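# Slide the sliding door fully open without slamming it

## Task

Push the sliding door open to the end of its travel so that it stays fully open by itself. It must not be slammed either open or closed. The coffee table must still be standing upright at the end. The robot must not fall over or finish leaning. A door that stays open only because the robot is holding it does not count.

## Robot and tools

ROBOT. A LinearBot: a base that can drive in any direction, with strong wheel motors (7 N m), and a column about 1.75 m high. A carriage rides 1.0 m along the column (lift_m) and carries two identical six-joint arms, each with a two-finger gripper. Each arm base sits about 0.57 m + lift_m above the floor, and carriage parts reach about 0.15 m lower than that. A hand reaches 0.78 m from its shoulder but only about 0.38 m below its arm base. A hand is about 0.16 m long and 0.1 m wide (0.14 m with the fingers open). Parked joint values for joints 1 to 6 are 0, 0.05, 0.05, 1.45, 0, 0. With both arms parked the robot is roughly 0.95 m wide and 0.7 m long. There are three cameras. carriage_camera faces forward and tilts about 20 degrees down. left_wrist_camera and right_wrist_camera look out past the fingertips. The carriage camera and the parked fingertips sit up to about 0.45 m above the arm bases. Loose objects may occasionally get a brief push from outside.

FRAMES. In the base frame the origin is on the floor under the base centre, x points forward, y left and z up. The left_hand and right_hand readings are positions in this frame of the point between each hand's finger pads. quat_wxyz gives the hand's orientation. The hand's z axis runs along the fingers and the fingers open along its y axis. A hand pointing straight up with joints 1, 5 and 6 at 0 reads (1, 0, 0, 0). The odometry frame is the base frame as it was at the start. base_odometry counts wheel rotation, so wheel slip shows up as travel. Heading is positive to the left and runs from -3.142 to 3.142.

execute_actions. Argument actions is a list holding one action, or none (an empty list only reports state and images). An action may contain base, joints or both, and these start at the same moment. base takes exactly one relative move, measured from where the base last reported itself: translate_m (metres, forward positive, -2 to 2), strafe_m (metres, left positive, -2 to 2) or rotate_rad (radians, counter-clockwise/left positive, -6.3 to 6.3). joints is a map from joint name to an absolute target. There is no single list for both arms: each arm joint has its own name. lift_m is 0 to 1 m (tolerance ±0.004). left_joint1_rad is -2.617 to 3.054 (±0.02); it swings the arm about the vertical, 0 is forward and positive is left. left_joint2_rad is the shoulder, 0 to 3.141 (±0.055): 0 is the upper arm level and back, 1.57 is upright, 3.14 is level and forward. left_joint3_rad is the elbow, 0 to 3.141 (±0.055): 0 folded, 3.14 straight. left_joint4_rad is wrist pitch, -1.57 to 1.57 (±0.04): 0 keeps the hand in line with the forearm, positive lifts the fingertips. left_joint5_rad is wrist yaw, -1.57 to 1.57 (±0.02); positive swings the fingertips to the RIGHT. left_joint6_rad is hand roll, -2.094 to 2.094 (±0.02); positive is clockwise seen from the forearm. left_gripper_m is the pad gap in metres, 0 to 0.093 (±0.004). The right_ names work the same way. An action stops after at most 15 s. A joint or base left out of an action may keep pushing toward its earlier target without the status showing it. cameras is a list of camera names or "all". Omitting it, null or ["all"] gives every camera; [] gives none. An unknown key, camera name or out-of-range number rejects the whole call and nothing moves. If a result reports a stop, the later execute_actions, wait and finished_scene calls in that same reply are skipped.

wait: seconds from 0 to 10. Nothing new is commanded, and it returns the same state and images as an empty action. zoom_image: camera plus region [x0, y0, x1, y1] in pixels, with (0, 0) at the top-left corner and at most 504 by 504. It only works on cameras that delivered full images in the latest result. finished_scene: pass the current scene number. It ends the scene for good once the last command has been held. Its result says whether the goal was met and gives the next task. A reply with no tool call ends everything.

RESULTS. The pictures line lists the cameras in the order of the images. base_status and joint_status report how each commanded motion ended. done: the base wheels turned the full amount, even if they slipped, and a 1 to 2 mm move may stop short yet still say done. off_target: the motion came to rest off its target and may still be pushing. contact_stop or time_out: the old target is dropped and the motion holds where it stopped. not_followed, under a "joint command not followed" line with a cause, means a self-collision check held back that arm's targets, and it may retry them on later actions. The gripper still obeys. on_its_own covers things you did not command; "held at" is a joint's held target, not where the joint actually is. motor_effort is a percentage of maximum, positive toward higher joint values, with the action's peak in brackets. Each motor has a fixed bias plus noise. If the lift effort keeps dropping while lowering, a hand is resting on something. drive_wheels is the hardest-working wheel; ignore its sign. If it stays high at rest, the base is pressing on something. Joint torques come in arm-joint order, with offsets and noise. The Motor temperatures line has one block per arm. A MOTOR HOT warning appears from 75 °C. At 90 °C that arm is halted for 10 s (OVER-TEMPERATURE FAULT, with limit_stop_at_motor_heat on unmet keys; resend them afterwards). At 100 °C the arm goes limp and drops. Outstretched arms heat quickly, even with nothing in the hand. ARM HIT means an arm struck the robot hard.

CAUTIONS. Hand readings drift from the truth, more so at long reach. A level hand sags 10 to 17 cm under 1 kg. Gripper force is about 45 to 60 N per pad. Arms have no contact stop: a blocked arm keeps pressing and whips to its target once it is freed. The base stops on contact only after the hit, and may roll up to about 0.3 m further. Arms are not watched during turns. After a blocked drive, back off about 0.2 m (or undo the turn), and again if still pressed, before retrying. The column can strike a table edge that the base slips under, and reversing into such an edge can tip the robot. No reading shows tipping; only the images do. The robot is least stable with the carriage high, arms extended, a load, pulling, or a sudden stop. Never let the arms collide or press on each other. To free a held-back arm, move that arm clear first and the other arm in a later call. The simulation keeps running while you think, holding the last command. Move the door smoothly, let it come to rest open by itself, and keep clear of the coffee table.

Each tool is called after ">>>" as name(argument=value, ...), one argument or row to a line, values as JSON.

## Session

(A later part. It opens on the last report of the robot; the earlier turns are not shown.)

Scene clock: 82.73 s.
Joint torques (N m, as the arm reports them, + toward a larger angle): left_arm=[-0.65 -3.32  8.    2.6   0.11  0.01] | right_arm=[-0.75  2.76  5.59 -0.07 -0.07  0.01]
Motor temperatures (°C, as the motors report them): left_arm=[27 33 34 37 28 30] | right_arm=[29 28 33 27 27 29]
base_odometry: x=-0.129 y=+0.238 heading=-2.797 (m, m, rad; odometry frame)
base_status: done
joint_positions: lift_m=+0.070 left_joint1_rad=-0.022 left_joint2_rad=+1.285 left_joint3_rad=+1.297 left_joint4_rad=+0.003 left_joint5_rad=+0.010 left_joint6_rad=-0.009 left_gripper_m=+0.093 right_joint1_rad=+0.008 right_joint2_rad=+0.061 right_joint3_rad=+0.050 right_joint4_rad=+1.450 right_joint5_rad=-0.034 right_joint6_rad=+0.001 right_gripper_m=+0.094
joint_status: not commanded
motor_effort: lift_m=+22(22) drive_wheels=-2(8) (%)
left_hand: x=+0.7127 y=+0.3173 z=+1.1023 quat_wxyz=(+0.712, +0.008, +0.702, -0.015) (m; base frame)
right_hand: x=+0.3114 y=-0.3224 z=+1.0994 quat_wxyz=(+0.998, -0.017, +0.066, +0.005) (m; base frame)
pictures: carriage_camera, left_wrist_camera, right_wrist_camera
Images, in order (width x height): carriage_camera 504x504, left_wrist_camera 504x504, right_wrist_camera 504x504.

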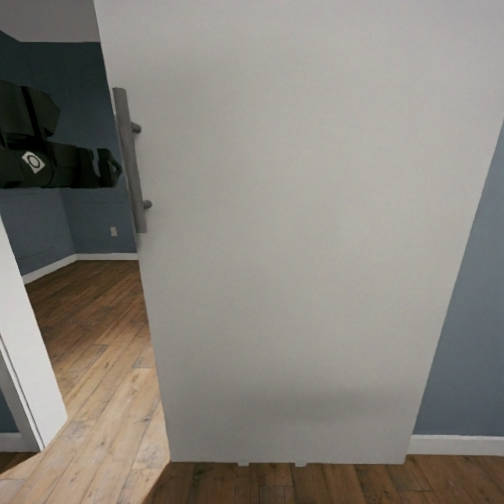

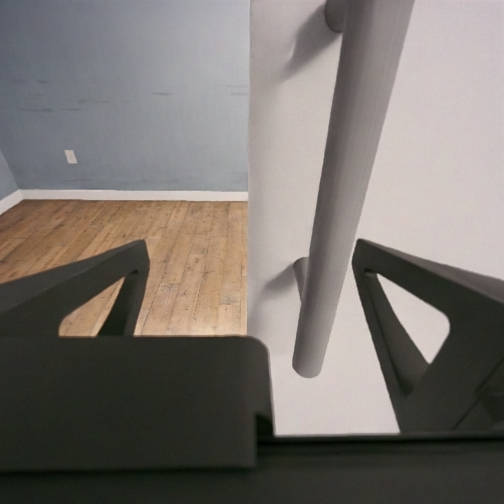

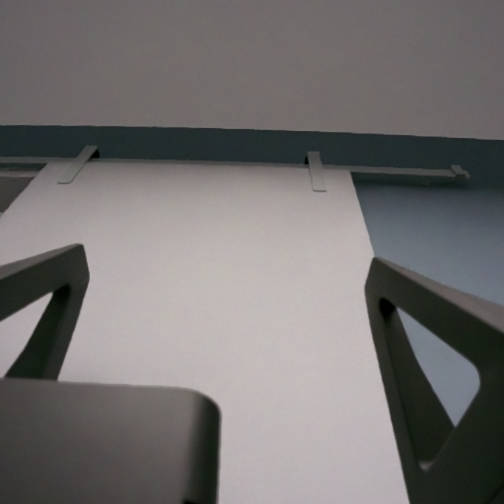

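>>> execute_actions(
  actions=[
    {"base":{"strafe_m":-0.03}},
  ],
  cameras=[],
)

>>> execute_actions(
  actions=[
    {"base":{"translate_m":0.08},"joints":{"left_joint1_rad":-0.03}},
  ],
  cameras=["left_wrist_camera"],
)

>>> execute_actions(
  actions=[
    {"joints":{"left_gripper_m":0}},
  ],
)

Scene clock: 86.40 s.
Joint torques (N m, as the arm reports them, + toward a larger angle): left_arm=[-0.83 -3.65  7.77  2.57  0.11  0.01] | right_arm=[-0.86  2.75  5.61 -0.08 -0.09 -0.01]
Motor temperatures (°C, as the motors report them): left_arm=[27 32 34 38 27 30] | right_arm=[29 28 33 27 27 29]
base_odometry: x=-0.139 y=+0.267 heading=-2.798 (m, m, rad; odometry frame)
base_status: done
joint_positions: lift_m=+0.070 left_joint1_rad=-0.022 left_joint2_rad=+1.285 left_joint3_rad=+1.297 left_joint4_rad=+0.003 left_joint5_rad=+0.011 left_joint6_rad=-0.009 left_gripper_m=+0.093 right_joint1_rad=+0.008 right_joint2_rad=+0.061 right_joint3_rad=+0.050 right_joint4_rad=+1.450 right_joint5_rad=-0.034 right_joint6_rad=+0.001 right_gripper_m=+0.094
joint_status: not commanded
motor_effort: lift_m=+22(22) drive_wheels=-1(8) (%)
left_hand: x=+0.7127 y=+0.3172 z=+1.1024 quat_wxyz=(+0.712, +0.008, +0.702, -0.015) (m; base frame)
right_hand: x=+0.3114 y=-0.3224 z=+1.0994 quat_wxyz=(+0.998, -0.017, +0.066, +0.005) (m; base frame)
pictures: none
No camera images: the call's "cameras" was empty. Leave "cameras" out to get every camera's image.

Scene clock: 87.83 s.
Joint torques (N m, as the arm reports them, + toward a larger angle): left_arm=[-0.85 -3.71  7.59  2.6   0.11  0.03] | right_arm=[-0.78  2.71  5.66 -0.07 -0.07  0.  ]
Motor temperatures (°C, as the motors report them): left_arm=[27 32 34 38 27 30] | right_arm=[29 28 33 27 27 29]
base_odometry: x=-0.215 y=+0.240 heading=-2.798 (m, m, rad; odometry frame)
base_status: done
joint_positions: lift_m=+0.070 left_joint1_rad=-0.022 left_joint2_rad=+1.285 left_joint3_rad=+1.297 left_joint4_rad=+0.005 left_joint5_rad=+0.011 left_joint6_rad=-0.009 left_gripper_m=+0.093 right_joint1_rad=+0.008 right_joint2_rad=+0.061 right_joint3_rad=+0.050 right_joint4_rad=+1.450 right_joint5_rad=-0.034 right_joint6_rad=+0.001 right_gripper_m=+0.094
joint_status: all done
motor_effort: lift_m=+22(22) drive_wheels=-4(9) (%)
left_hand: x=+0.7127 y=+0.3172 z=+1.1029 quat_wxyz=(+0.713, +0.008, +0.701, -0.015) (m; base frame)
right_hand: x=+0.3115 y=-0.3224 z=+1.0994 quat_wxyz=(+0.998, -0.017, +0.066, +0.005) (m; base frame)
pictures: left_wrist_camera
Images, in order (width x height): left_wrist_camera 504x504.

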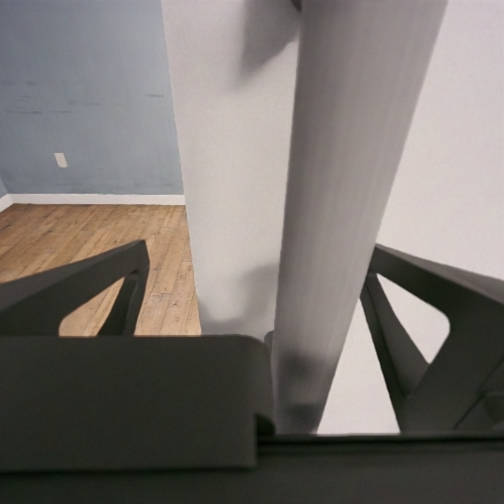

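Scene clock: 88.57 s.
Joint torques (N m, as the arm reports them, + toward a larger angle): left_arm=[ 1.52 -3.5   7.98  2.61 -0.29 -0.07] | right_arm=[-0.85  2.68  5.57 -0.08 -0.09  0.  ]
Motor temperatures (°C, as the motors report them): left_arm=[27 32 34 38 27 30] | right_arm=[29 28 33 27 27 29]
base_odometry: x=-0.215 y=+0.240 heading=-2.798 (m, m, rad; odometry frame)
base_status: not commanded
joint_positions: lift_m=+0.070 left_joint1_rad=-0.046 left_joint2_rad=+1.285 left_joint3_rad=+1.297 left_joint4_rad=+0.007 left_joint5_rad=+0.046 left_joint6_rad=-0.006 left_gripper_m=+0.022 right_joint1_rad=+0.008 right_joint2_rad=+0.061 right_joint3_rad=+0.050 right_joint4_rad=+1.450 right_joint5_rad=-0.035 right_joint6_rad=+0.001 right_gripper_m=+0.094
joint_status: left_gripper_m off_target (ended at +0.022, target +0.000)
motor_effort: lift_m=+22(22) drive_wheels=-4(6) (%)
left_hand: x=+0.7119 y=+0.3006 z=+1.1033 quat_wxyz=(+0.713, +0.031, +0.700, -0.035) (m; base frame)
right_hand: x=+0.3115 y=-0.3224 z=+1.0994 quat_wxyz=(+0.998, -0.018, +0.066, +0.005) (m; base frame)
pictures: carriage_camera, left_wrist_camera, right_wrist_camera
Images, in order (width x height): carriage_camera 504x504, left_wrist_camera 504x504, right_wrist_camera 504x504.

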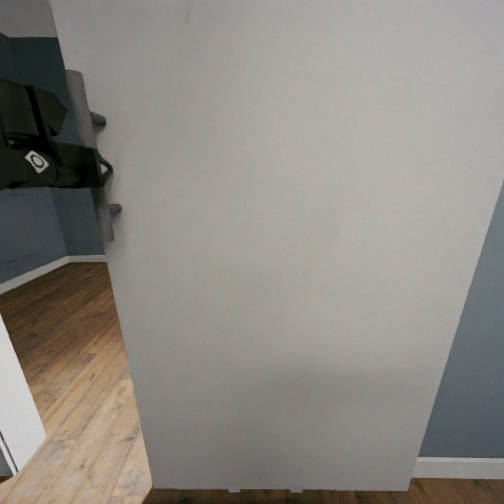

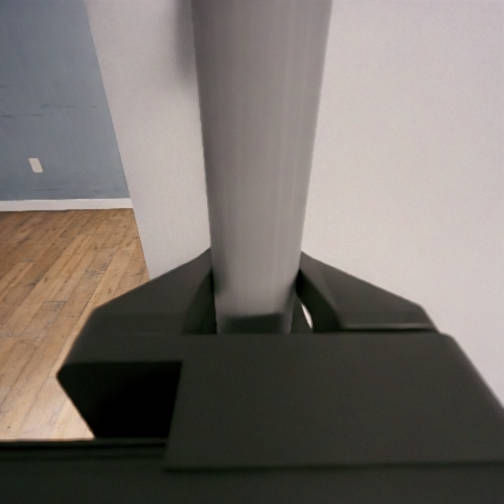

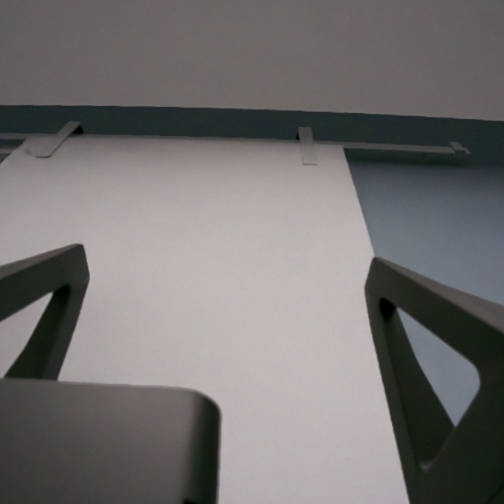

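>>> execute_actions(
  actions=[
    {"base":{"strafe_m":-0.25},"joints":{"left_joint1_rad":-0.03}},
  ],
  cameras=[],
)

>>> execute_actions(
  actions=[
    {"base":{"strafe_m":-0.07},"joints":{"left_joint1_rad":-0.03}},
  ],
  cameras=["right_wrist_camera","carriage_camera"],
)

Scene clock: 93.00 s.
Joint torques (N m, as the arm reports them, + toward a larger angle): left_arm=[ 1.57 -4.14  7.88  2.45 -0.03 -0.05] | right_arm=[-0.73  2.83  5.61 -0.11 -0.1  -0.03]
Motor temperatures (°C, as the motors report them): left_arm=[27 32 34 38 28 30] | right_arm=[29 28 33 27 27 29]
base_odometry: x=-0.246 y=+0.325 heading=-2.797 (m, m, rad; odometry frame)
base_status: strafe_m contact_stop (by the wheels' count: -0.090 of -0.250)
joint_positions: lift_m=+0.070 left_joint1_rad=-0.047 left_joint2_rad=+1.292 left_joint3_rad=+1.297 left_joint4_rad=+0.018 left_joint5_rad=+0.023 left_joint6_rad=-0.004 left_gripper_m=+0.021 right_joint1_rad=+0.008 right_joint2_rad=+0.059 right_joint3_rad=+0.050 right_joint4_rad=+1.450 right_joint5_rad=-0.034 right_joint6_rad=+0.001 right_gripper_m=+0.094
joint_status: all done
motor_effort: lift_m=+22(22) drive_wheels=-3(15) (%)
left_hand: x=+0.7144 y=+0.3041 z=+1.1030 quat_wxyz=(+0.715, +0.023, +0.699, -0.026) (m; base frame)
right_hand: x=+0.3111 y=-0.3226 z=+1.0994 quat_wxyz=(+0.998, -0.017, +0.065, +0.005) (m; base frame)
pictures: none
No camera images: the call's "cameras" was empty. Leave "cameras" out to get every camera's image.

not run: a stop came earlier in this reply.

>>> execute_actions(
  actions=[
    {"base":{"strafe_m":-0.12},"joints":{"left_joint1_rad":-0.045}},
  ],
)

Scene clock: 96.67 s.
Joint torques (N m, as the arm reports them, + toward a larger angle): left_arm=[ 1.51 -3.77  8.06  2.49 -0.02 -0.06] | right_arm=[-0.78  2.72  5.59 -0.1  -0.09  0.01]
Motor temperatures (°C, as the motors report them): left_arm=[27 33 35 38 28 30] | right_arm=[29 28 33 27 27 29]
base_odometry: x=-0.286 y=+0.438 heading=-2.797 (m, m, rad; odometry frame)
base_status: done
joint_positions: lift_m=+0.070 left_joint1_rad=-0.062 left_joint2_rad=+1.292 left_joint3_rad=+1.297 left_joint4_rad=+0.017 left_joint5_rad=+0.019 left_joint6_rad=-0.004 left_gripper_m=+0.021 right_joint1_rad=+0.008 right_joint2_rad=+0.059 right_joint3_rad=+0.050 right_joint4_rad=+1.450 right_joint5_rad=-0.034 right_joint6_rad=+0.001 right_gripper_m=+0.094
joint_status: all done
motor_effort: lift_m=+22(22) drive_wheels=-3(10) (%)
left_hand: x=+0.7140 y=+0.2983 z=+1.1029 quat_wxyz=(+0.714, +0.027, +0.699, -0.030) (m; base frame)
right_hand: x=+0.3111 y=-0.3226 z=+1.0994 quat_wxyz=(+0.998, -0.017, +0.065, +0.005) (m; base frame)
pictures: carriage_camera, left_wrist_camera, right_wrist_camera
Images, in order (width x height): carriage_camera 504x504, left_wrist_camera 504x504, right_wrist_camera 504x504.

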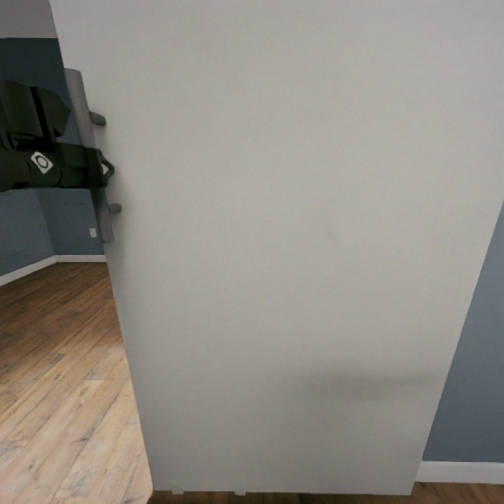

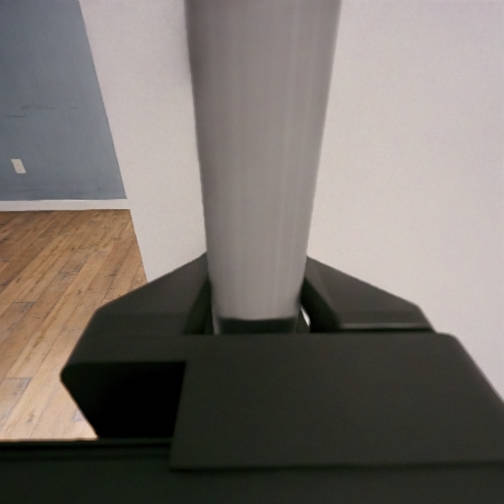

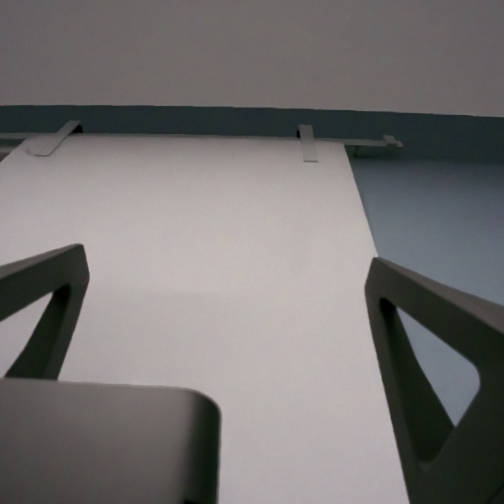

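>>> execute_actions(
  actions=[
    {"base":{"strafe_m":-0.1},"joints":{"left_joint1_rad":-0.045}},
  ],
  cameras=["right_wrist_camera"],
)

>>> execute_actions(
  actions=[
    {"base":{"strafe_m":-0.05},"joints":{"left_joint1_rad":-0.045}},
  ],
  cameras=["right_wrist_camera"],
)

Scene clock: 100.60 s.
Joint torques (N m, as the arm reports them, + toward a larger angle): left_arm=[ 1.38 -4.03  7.96  2.47  0.03 -0.08] | right_arm=[-0.77  2.85  5.63 -0.1  -0.06  0.  ]
Motor temperatures (°C, as the motors report them): left_arm=[27 33 35 38 28 30] | right_arm=[29 28 33 27 27 29]
base_odometry: x=-0.312 y=+0.508 heading=-2.797 (m, m, rad; odometry frame)
base_status: strafe_m contact_stop (by the wheels' count: -0.075 of -0.100)
joint_positions: lift_m=+0.070 left_joint1_rad=-0.060 left_joint2_rad=+1.292 left_joint3_rad=+1.297 left_joint4_rad=+0.017 left_joint5_rad=+0.017 left_joint6_rad=-0.004 left_gripper_m=+0.021 right_joint1_rad=+0.008 right_joint2_rad=+0.059 right_joint3_rad=+0.050 right_joint4_rad=+1.451 right_joint5_rad=-0.034 right_joint6_rad=+0.001 right_gripper_m=+0.094
joint_status: all done
motor_effort: lift_m=+22(22) drive_wheels=-2(17) (%)
left_hand: x=+0.7141 y=+0.2995 z=+1.1027 quat_wxyz=(+0.714, +0.026, +0.699, -0.029) (m; base frame)
right_hand: x=+0.3109 y=-0.3224 z=+1.0994 quat_wxyz=(+0.998, -0.017, +0.065, +0.005) (m; base frame)
pictures: right_wrist_camera
Images, in order (width x height): right_wrist_camera 504x504.

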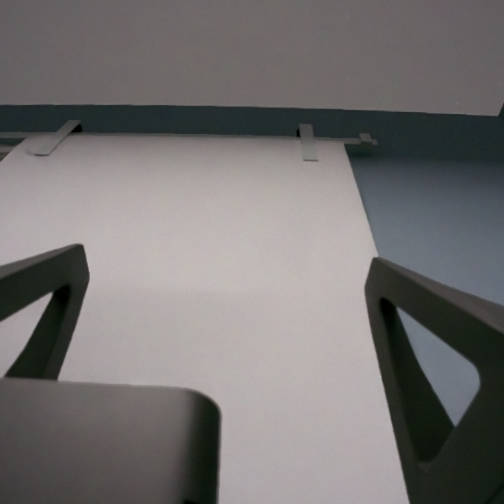

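not run: a stop came earlier in this reply.

About 0.13 m appears to remain.

>>> execute_actions(
  actions=[
    {"base":{"strafe_m":-0.06},"joints":{"left_joint1_rad":-0.045}},
  ],
  cameras=["right_wrist_camera"],
)

>>> execute_actions(
  actions=[
    {"base":{"strafe_m":-0.04},"joints":{"left_joint1_rad":-0.045}},
  ],
  cameras=["right_wrist_camera"],
)

>>> execute_actions(
  actions=[
    {"base":{"strafe_m":-0.03},"joints":{"left_joint1_rad":-0.045}},
  ],
  cameras=["right_wrist_camera"],
)

Scene clock: 104.80 s.
Joint torques (N m, as the arm reports them, + toward a larger angle): left_arm=[ 0.71 -3.96  8.09  2.46  0.27 -0.06] | right_arm=[-0.82  2.78  5.67 -0.08 -0.07  0.  ]
Motor temperatures (°C, as the motors report them): left_arm=[27 33 35 38 28 30] | right_arm=[29 28 33 27 27 29]
base_odometry: x=-0.333 y=+0.564 heading=-2.797 (m, m, rad; odometry frame)
base_status: done
joint_positions: lift_m=+0.070 left_joint1_rad=-0.051 left_joint2_rad=+1.292 left_joint3_rad=+1.297 left_joint4_rad=+0.017 left_joint5_rad=+0.003 left_joint6_rad=-0.003 left_gripper_m=+0.020 right_joint1_rad=+0.008 right_joint2_rad=+0.059 right_joint3_rad=+0.050 right_joint4_rad=+1.451 right_joint5_rad=-0.034 right_joint6_rad=+0.001 right_gripper_m=+0.094
joint_status: all done
motor_effort: lift_m=+22(22) drive_wheels=-3(10) (%)
left_hand: x=+0.7145 y=+0.3058 z=+1.1029 quat_wxyz=(+0.715, +0.018, +0.699, -0.020) (m; base frame)
right_hand: x=+0.3109 y=-0.3224 z=+1.0994 quat_wxyz=(+0.998, -0.017, +0.065, +0.005) (m; base frame)
pictures: right_wrist_camera
Images, in order (width x height): right_wrist_camera 504x504.

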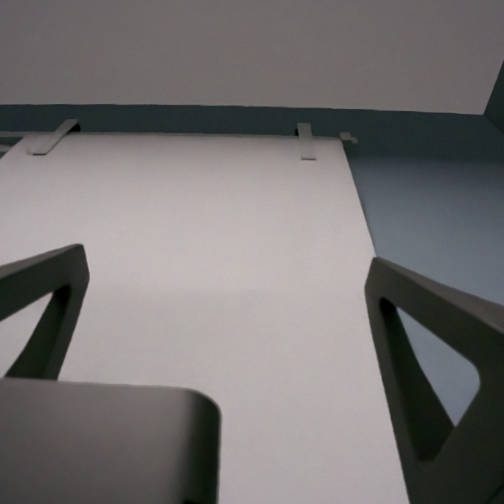

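Scene clock: 106.00 s.
Joint torques (N m, as the arm reports them, + toward a larger angle): left_arm=[ 0.1  -4.11  7.96  2.5   0.21 -0.08] | right_arm=[-0.83  2.86  5.69 -0.1  -0.08 -0.01]
Motor temperatures (°C, as the motors report them): left_arm=[27 33 35 39 28 30] | right_arm=[29 28 33 27 27 29]
base_odometry: x=-0.346 y=+0.602 heading=-2.797 (m, m, rad; odometry frame)
base_status: done
joint_positions: lift_m=+0.070 left_joint1_rad=-0.046 left_joint2_rad=+1.292 left_joint3_rad=+1.297 left_joint4_rad=+0.017 left_joint5_rad=-0.004 left_joint6_rad=-0.003 left_gripper_m=+0.020 right_joint1_rad=+0.008 right_joint2_rad=+0.059 right_joint3_rad=+0.050 right_joint4_rad=+1.451 right_joint5_rad=-0.034 right_joint6_rad=+0.001 right_gripper_m=+0.094
joint_status: all done
motor_effort: lift_m=+22(22) drive_wheels=-2(9) (%)
left_hand: x=+0.7147 y=+0.3092 z=+1.1029 quat_wxyz=(+0.715, +0.014, +0.699, -0.016) (m; base frame)
right_hand: x=+0.3109 y=-0.3224 z=+1.0994 quat_wxyz=(+0.998, -0.017, +0.065, +0.005) (m; base frame)
pictures: right_wrist_camera
Images, in order (width x height): right_wrist_camera 504x504.

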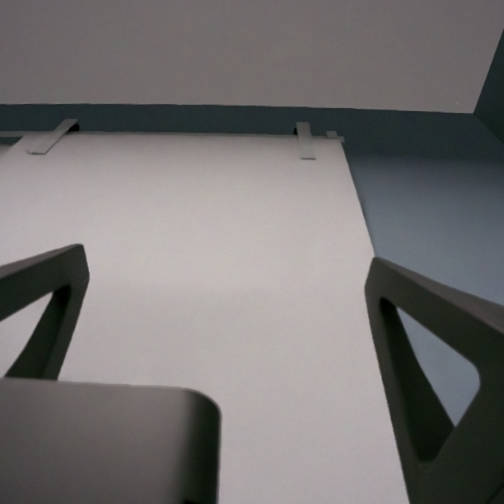

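Scene clock: 107.07 s.
Joint torques (N m, as the arm reports them, + toward a larger angle): left_arm=[-0.39 -4.09  7.93  2.44  0.35 -0.08] | right_arm=[-0.79  2.79  5.66 -0.11 -0.09  0.01]
Motor temperatures (°C, as the motors report them): left_arm=[27 33 35 39 28 30] | right_arm=[29 28 33 27 27 29]
base_odometry: x=-0.356 y=+0.630 heading=-2.797 (m, m, rad; odometry frame)
base_status: done
joint_positions: lift_m=+0.070 left_joint1_rad=-0.043 left_joint2_rad=+1.292 left_joint3_rad=+1.297 left_joint4_rad=+0.017 left_joint5_rad=-0.012 left_joint6_rad=-0.003 left_gripper_m=+0.020 right_joint1_rad=+0.008 right_joint2_rad=+0.059 right_joint3_rad=+0.050 right_joint4_rad=+1.451 right_joint5_rad=-0.034 right_joint6_rad=+0.001 right_gripper_m=+0.094
joint_status: all done
motor_effort: lift_m=+22(22) drive_wheels=-2(9) (%)
left_hand: x=+0.7148 y=+0.3120 z=+1.1029 quat_wxyz=(+0.715, +0.010, +0.699, -0.012) (m; base frame)
right_hand: x=+0.3109 y=-0.3224 z=+1.0994 quat_wxyz=(+0.998, -0.017, +0.065, +0.005) (m; base frame)
pictures: right_wrist_camera
Images, in order (width x height): right_wrist_camera 504x504.

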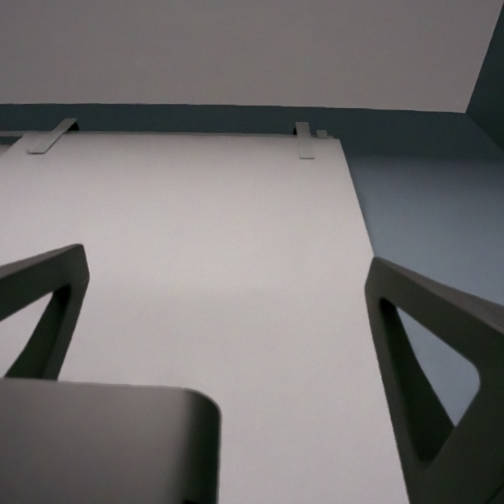

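>>> execute_actions(
  actions=[
    {"base":{"strafe_m":-0.03},"joints":{"left_joint1_rad":-0.045}},
  ],
  cameras=["right_wrist_camera"],
)

>>> execute_actions(
  actions=[
    {"base":{"strafe_m":-0.025},"joints":{"left_joint1_rad":-0.045}},
  ],
  cameras=["right_wrist_camera"],
)

>>> execute_actions(
  actions=[
    {"base":{"strafe_m":-0.025},"joints":{"left_joint1_rad":-0.045}},
  ],
  cameras=["right_wrist_camera"],
)

Scene clock: 110.80 s.
Joint torques (N m, as the arm reports them, + toward a larger angle): left_arm=[-2.35 -4.13  7.91  2.48  0.62 -0.08] | right_arm=[-0.78  2.77  5.7  -0.09 -0.06  0.  ]
Motor temperatures (°C, as the motors report them): left_arm=[27 33 35 39 28 30] | right_arm=[29 28 33 27 27 29]
base_odometry: x=-0.367 y=+0.658 heading=-2.796 (m, m, rad; odometry frame)
base_status: done
joint_positions: lift_m=+0.070 left_joint1_rad=-0.019 left_joint2_rad=+1.292 left_joint3_rad=+1.297 left_joint4_rad=+0.015 left_joint5_rad=-0.037 left_joint6_rad=-0.002 left_gripper_m=+0.020 right_joint1_rad=+0.008 right_joint2_rad=+0.059 right_joint3_rad=+0.050 right_joint4_rad=+1.451 right_joint5_rad=-0.034 right_joint6_rad=+0.001 right_gripper_m=+0.094
joint_status: left_joint1_rad off_target (ended at -0.019, target -0.045)
motor_effort: lift_m=+22(22) drive_wheels=+3(9) (%)
left_hand: x=+0.7150 y=+0.3265 z=+1.1023 quat_wxyz=(+0.714, -0.007, +0.700, +0.005) (m; base frame)
right_hand: x=+0.3109 y=-0.3224 z=+1.0994 quat_wxyz=(+0.998, -0.017, +0.065, +0.005) (m; base frame)
pictures: right_wrist_camera
Images, in order (width x height): right_wrist_camera 504x504.

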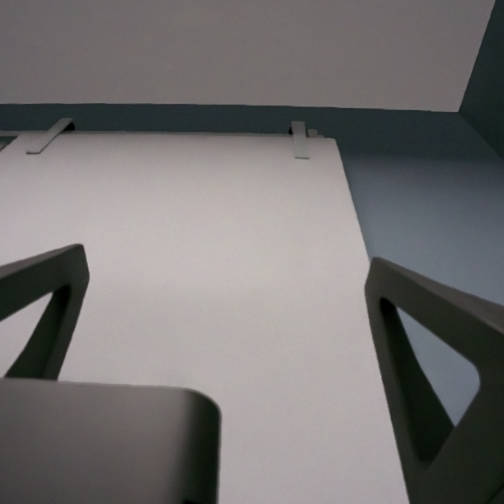

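Scene clock: 111.83 s.
Joint torques (N m, as the arm reports them, + toward a larger angle): left_arm=[-5.59 -4.14  7.79  2.43  1.43 -0.08] | right_arm=[-0.73  2.88  5.63 -0.08 -0.09  0.  ]
Motor temperatures (°C, as the motors report them): left_arm=[27 33 35 39 28 30] | right_arm=[29 28 33 27 27 29]
base_odometry: x=-0.375 y=+0.681 heading=-2.796 (m, m, rad; odometry frame)
base_status: strafe_m contact_stop (by the wheels' count: -0.024 of -0.025)
joint_positions: lift_m=+0.070 left_joint1_rad=+0.014 left_joint2_rad=+1.292 left_joint3_rad=+1.297 left_joint4_rad=+0.019 left_joint5_rad=-0.108 left_joint6_rad=-0.001 left_gripper_m=+0.020 right_joint1_rad=+0.008 right_joint2_rad=+0.059 right_joint3_rad=+0.050 right_joint4_rad=+1.451 right_joint5_rad=-0.034 right_joint6_rad=+0.001 right_gripper_m=+0.094
joint_status: left_joint1_rad off_target (ended at +0.014, target -0.045)
motor_effort: lift_m=+22(22) drive_wheels=+5(11) (%)
left_hand: x=+0.7138 y=+0.3532 z=+1.1033 quat_wxyz=(+0.714, -0.044, +0.697, +0.042) (m; base frame)
right_hand: x=+0.3109 y=-0.3224 z=+1.0994 quat_wxyz=(+0.998, -0.017, +0.065, +0.005) (m; base frame)
pictures: right_wrist_camera
Images, in order (width x height): right_wrist_camera 504x504.

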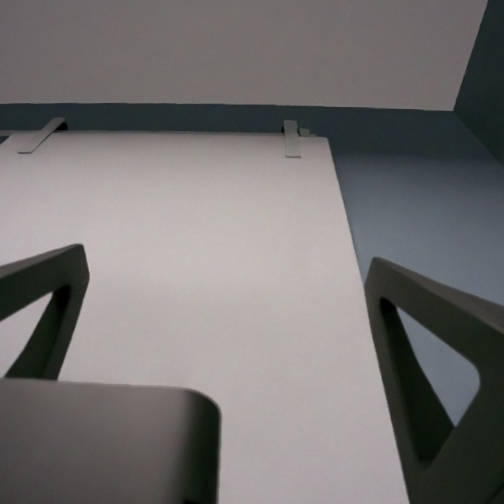

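not run: a stop came earlier in this reply.

At the end stop. Relieving the pressure, then releasing.

>>> execute_actions(
  actions=[
    {"joints":{"left_joint1_rad":0.0,"left_gripper_m":0.093}},
  ],
  cameras=[],
)

>>> execute_actions(
  actions=[
    {"base":{"translate_m":-0.2},"joints":{"left_joint1_rad":0.0}},
  ],
)

Scene clock: 114.10 s.
Joint torques (N m, as the arm reports them, + toward a larger angle): left_arm=[-1.1  -4.26  8.06  2.5   0.09 -0.05] | right_arm=[-0.68  2.8   5.7  -0.11 -0.06  0.  ]
Motor temperatures (°C, as the motors report them): left_arm=[27 33 35 39 28 30] | right_arm=[29 28 33 27 27 29]
base_odometry: x=-0.375 y=+0.681 heading=-2.796 (m, m, rad; odometry frame)
base_status: not commanded
joint_positions: lift_m=+0.070 left_joint1_rad=+0.012 left_joint2_rad=+1.291 left_joint3_rad=+1.297 left_joint4_rad=+0.016 left_joint5_rad=+0.006 left_joint6_rad=-0.004 left_gripper_m=+0.093 right_joint1_rad=+0.008 right_joint2_rad=+0.059 right_joint3_rad=+0.050 right_joint4_rad=+1.450 right_joint5_rad=-0.035 right_joint6_rad=+0.001 right_gripper_m=+0.094
joint_status: all done
motor_effort: lift_m=+22(22) drive_wheels=+1(4) (%)
left_hand: x=+0.7148 y=+0.3330 z=+1.1028 quat_wxyz=(+0.715, -0.004, +0.699, +0.001) (m; base frame)
right_hand: x=+0.3111 y=-0.3224 z=+1.0994 quat_wxyz=(+0.998, -0.018, +0.065, +0.005) (m; base frame)
pictures: none
No camera images: the call's "cameras" was empty. Leave "cameras" out to get every camera's image.

Scene clock: 116.17 s.
Joint torques (N m, as the arm reports them, + toward a larger angle): left_arm=[-1.12 -3.98  8.14  2.48  0.12 -0.06] | right_arm=[-0.71  2.88  5.7  -0.07 -0.06 -0.01]
Motor temperatures (°C, as the motors report them): left_arm=[27 33 35 39 28 30] | right_arm=[29 28 33 27 27 29]
base_odometry: x=-0.187 y=+0.749 heading=-2.796 (m, m, rad; odometry frame)
base_status: done
joint_positions: lift_m=+0.070 left_joint1_rad=+0.012 left_joint2_rad=+1.291 left_joint3_rad=+1.297 left_joint4_rad=+0.015 left_joint5_rad=+0.008 left_joint6_rad=-0.004 left_gripper_m=+0.093 right_joint1_rad=+0.008 right_joint2_rad=+0.059 right_joint3_rad=+0.050 right_joint4_rad=+1.451 right_joint5_rad=-0.035 right_joint6_rad=+0.001 right_gripper_m=+0.094
joint_status: all done
motor_effort: lift_m=+22(22) drive_wheels=-2(9) (%)
left_hand: x=+0.7148 y=+0.3327 z=+1.1025 quat_wxyz=(+0.714, -0.003, +0.700, +0.000) (m; base frame)
right_hand: x=+0.3109 y=-0.3224 z=+1.0994 quat_wxyz=(+0.998, -0.018, +0.065, +0.005) (m; base frame)
pictures: carriage_camera, left_wrist_camera, right_wrist_camera
Images, in order (width x height): carriage_camera 504x504, left_wrist_camera 504x504, right_wrist_camera 504x504.

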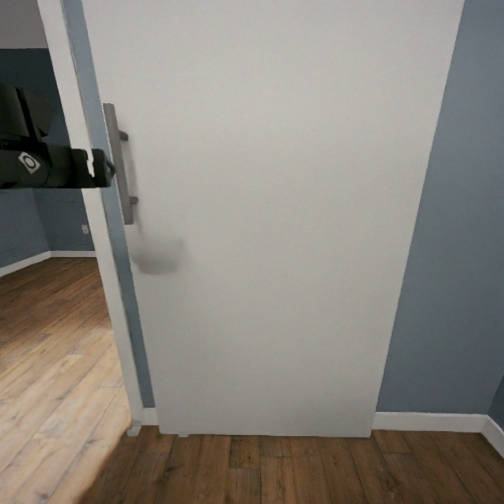

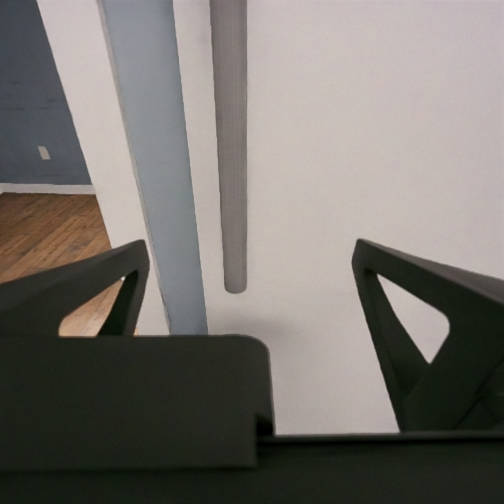

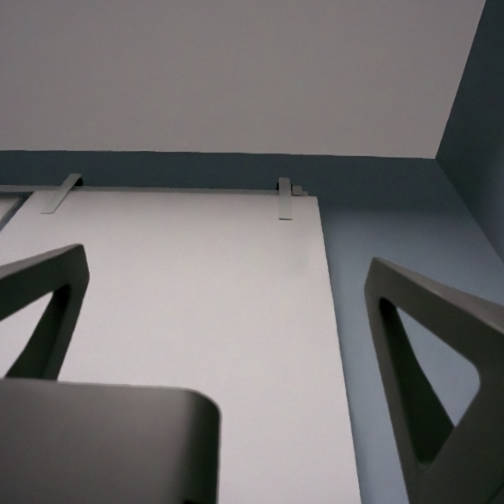

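>>> finished_scene(
  scene=1,
)

The scene is finished: the task was done.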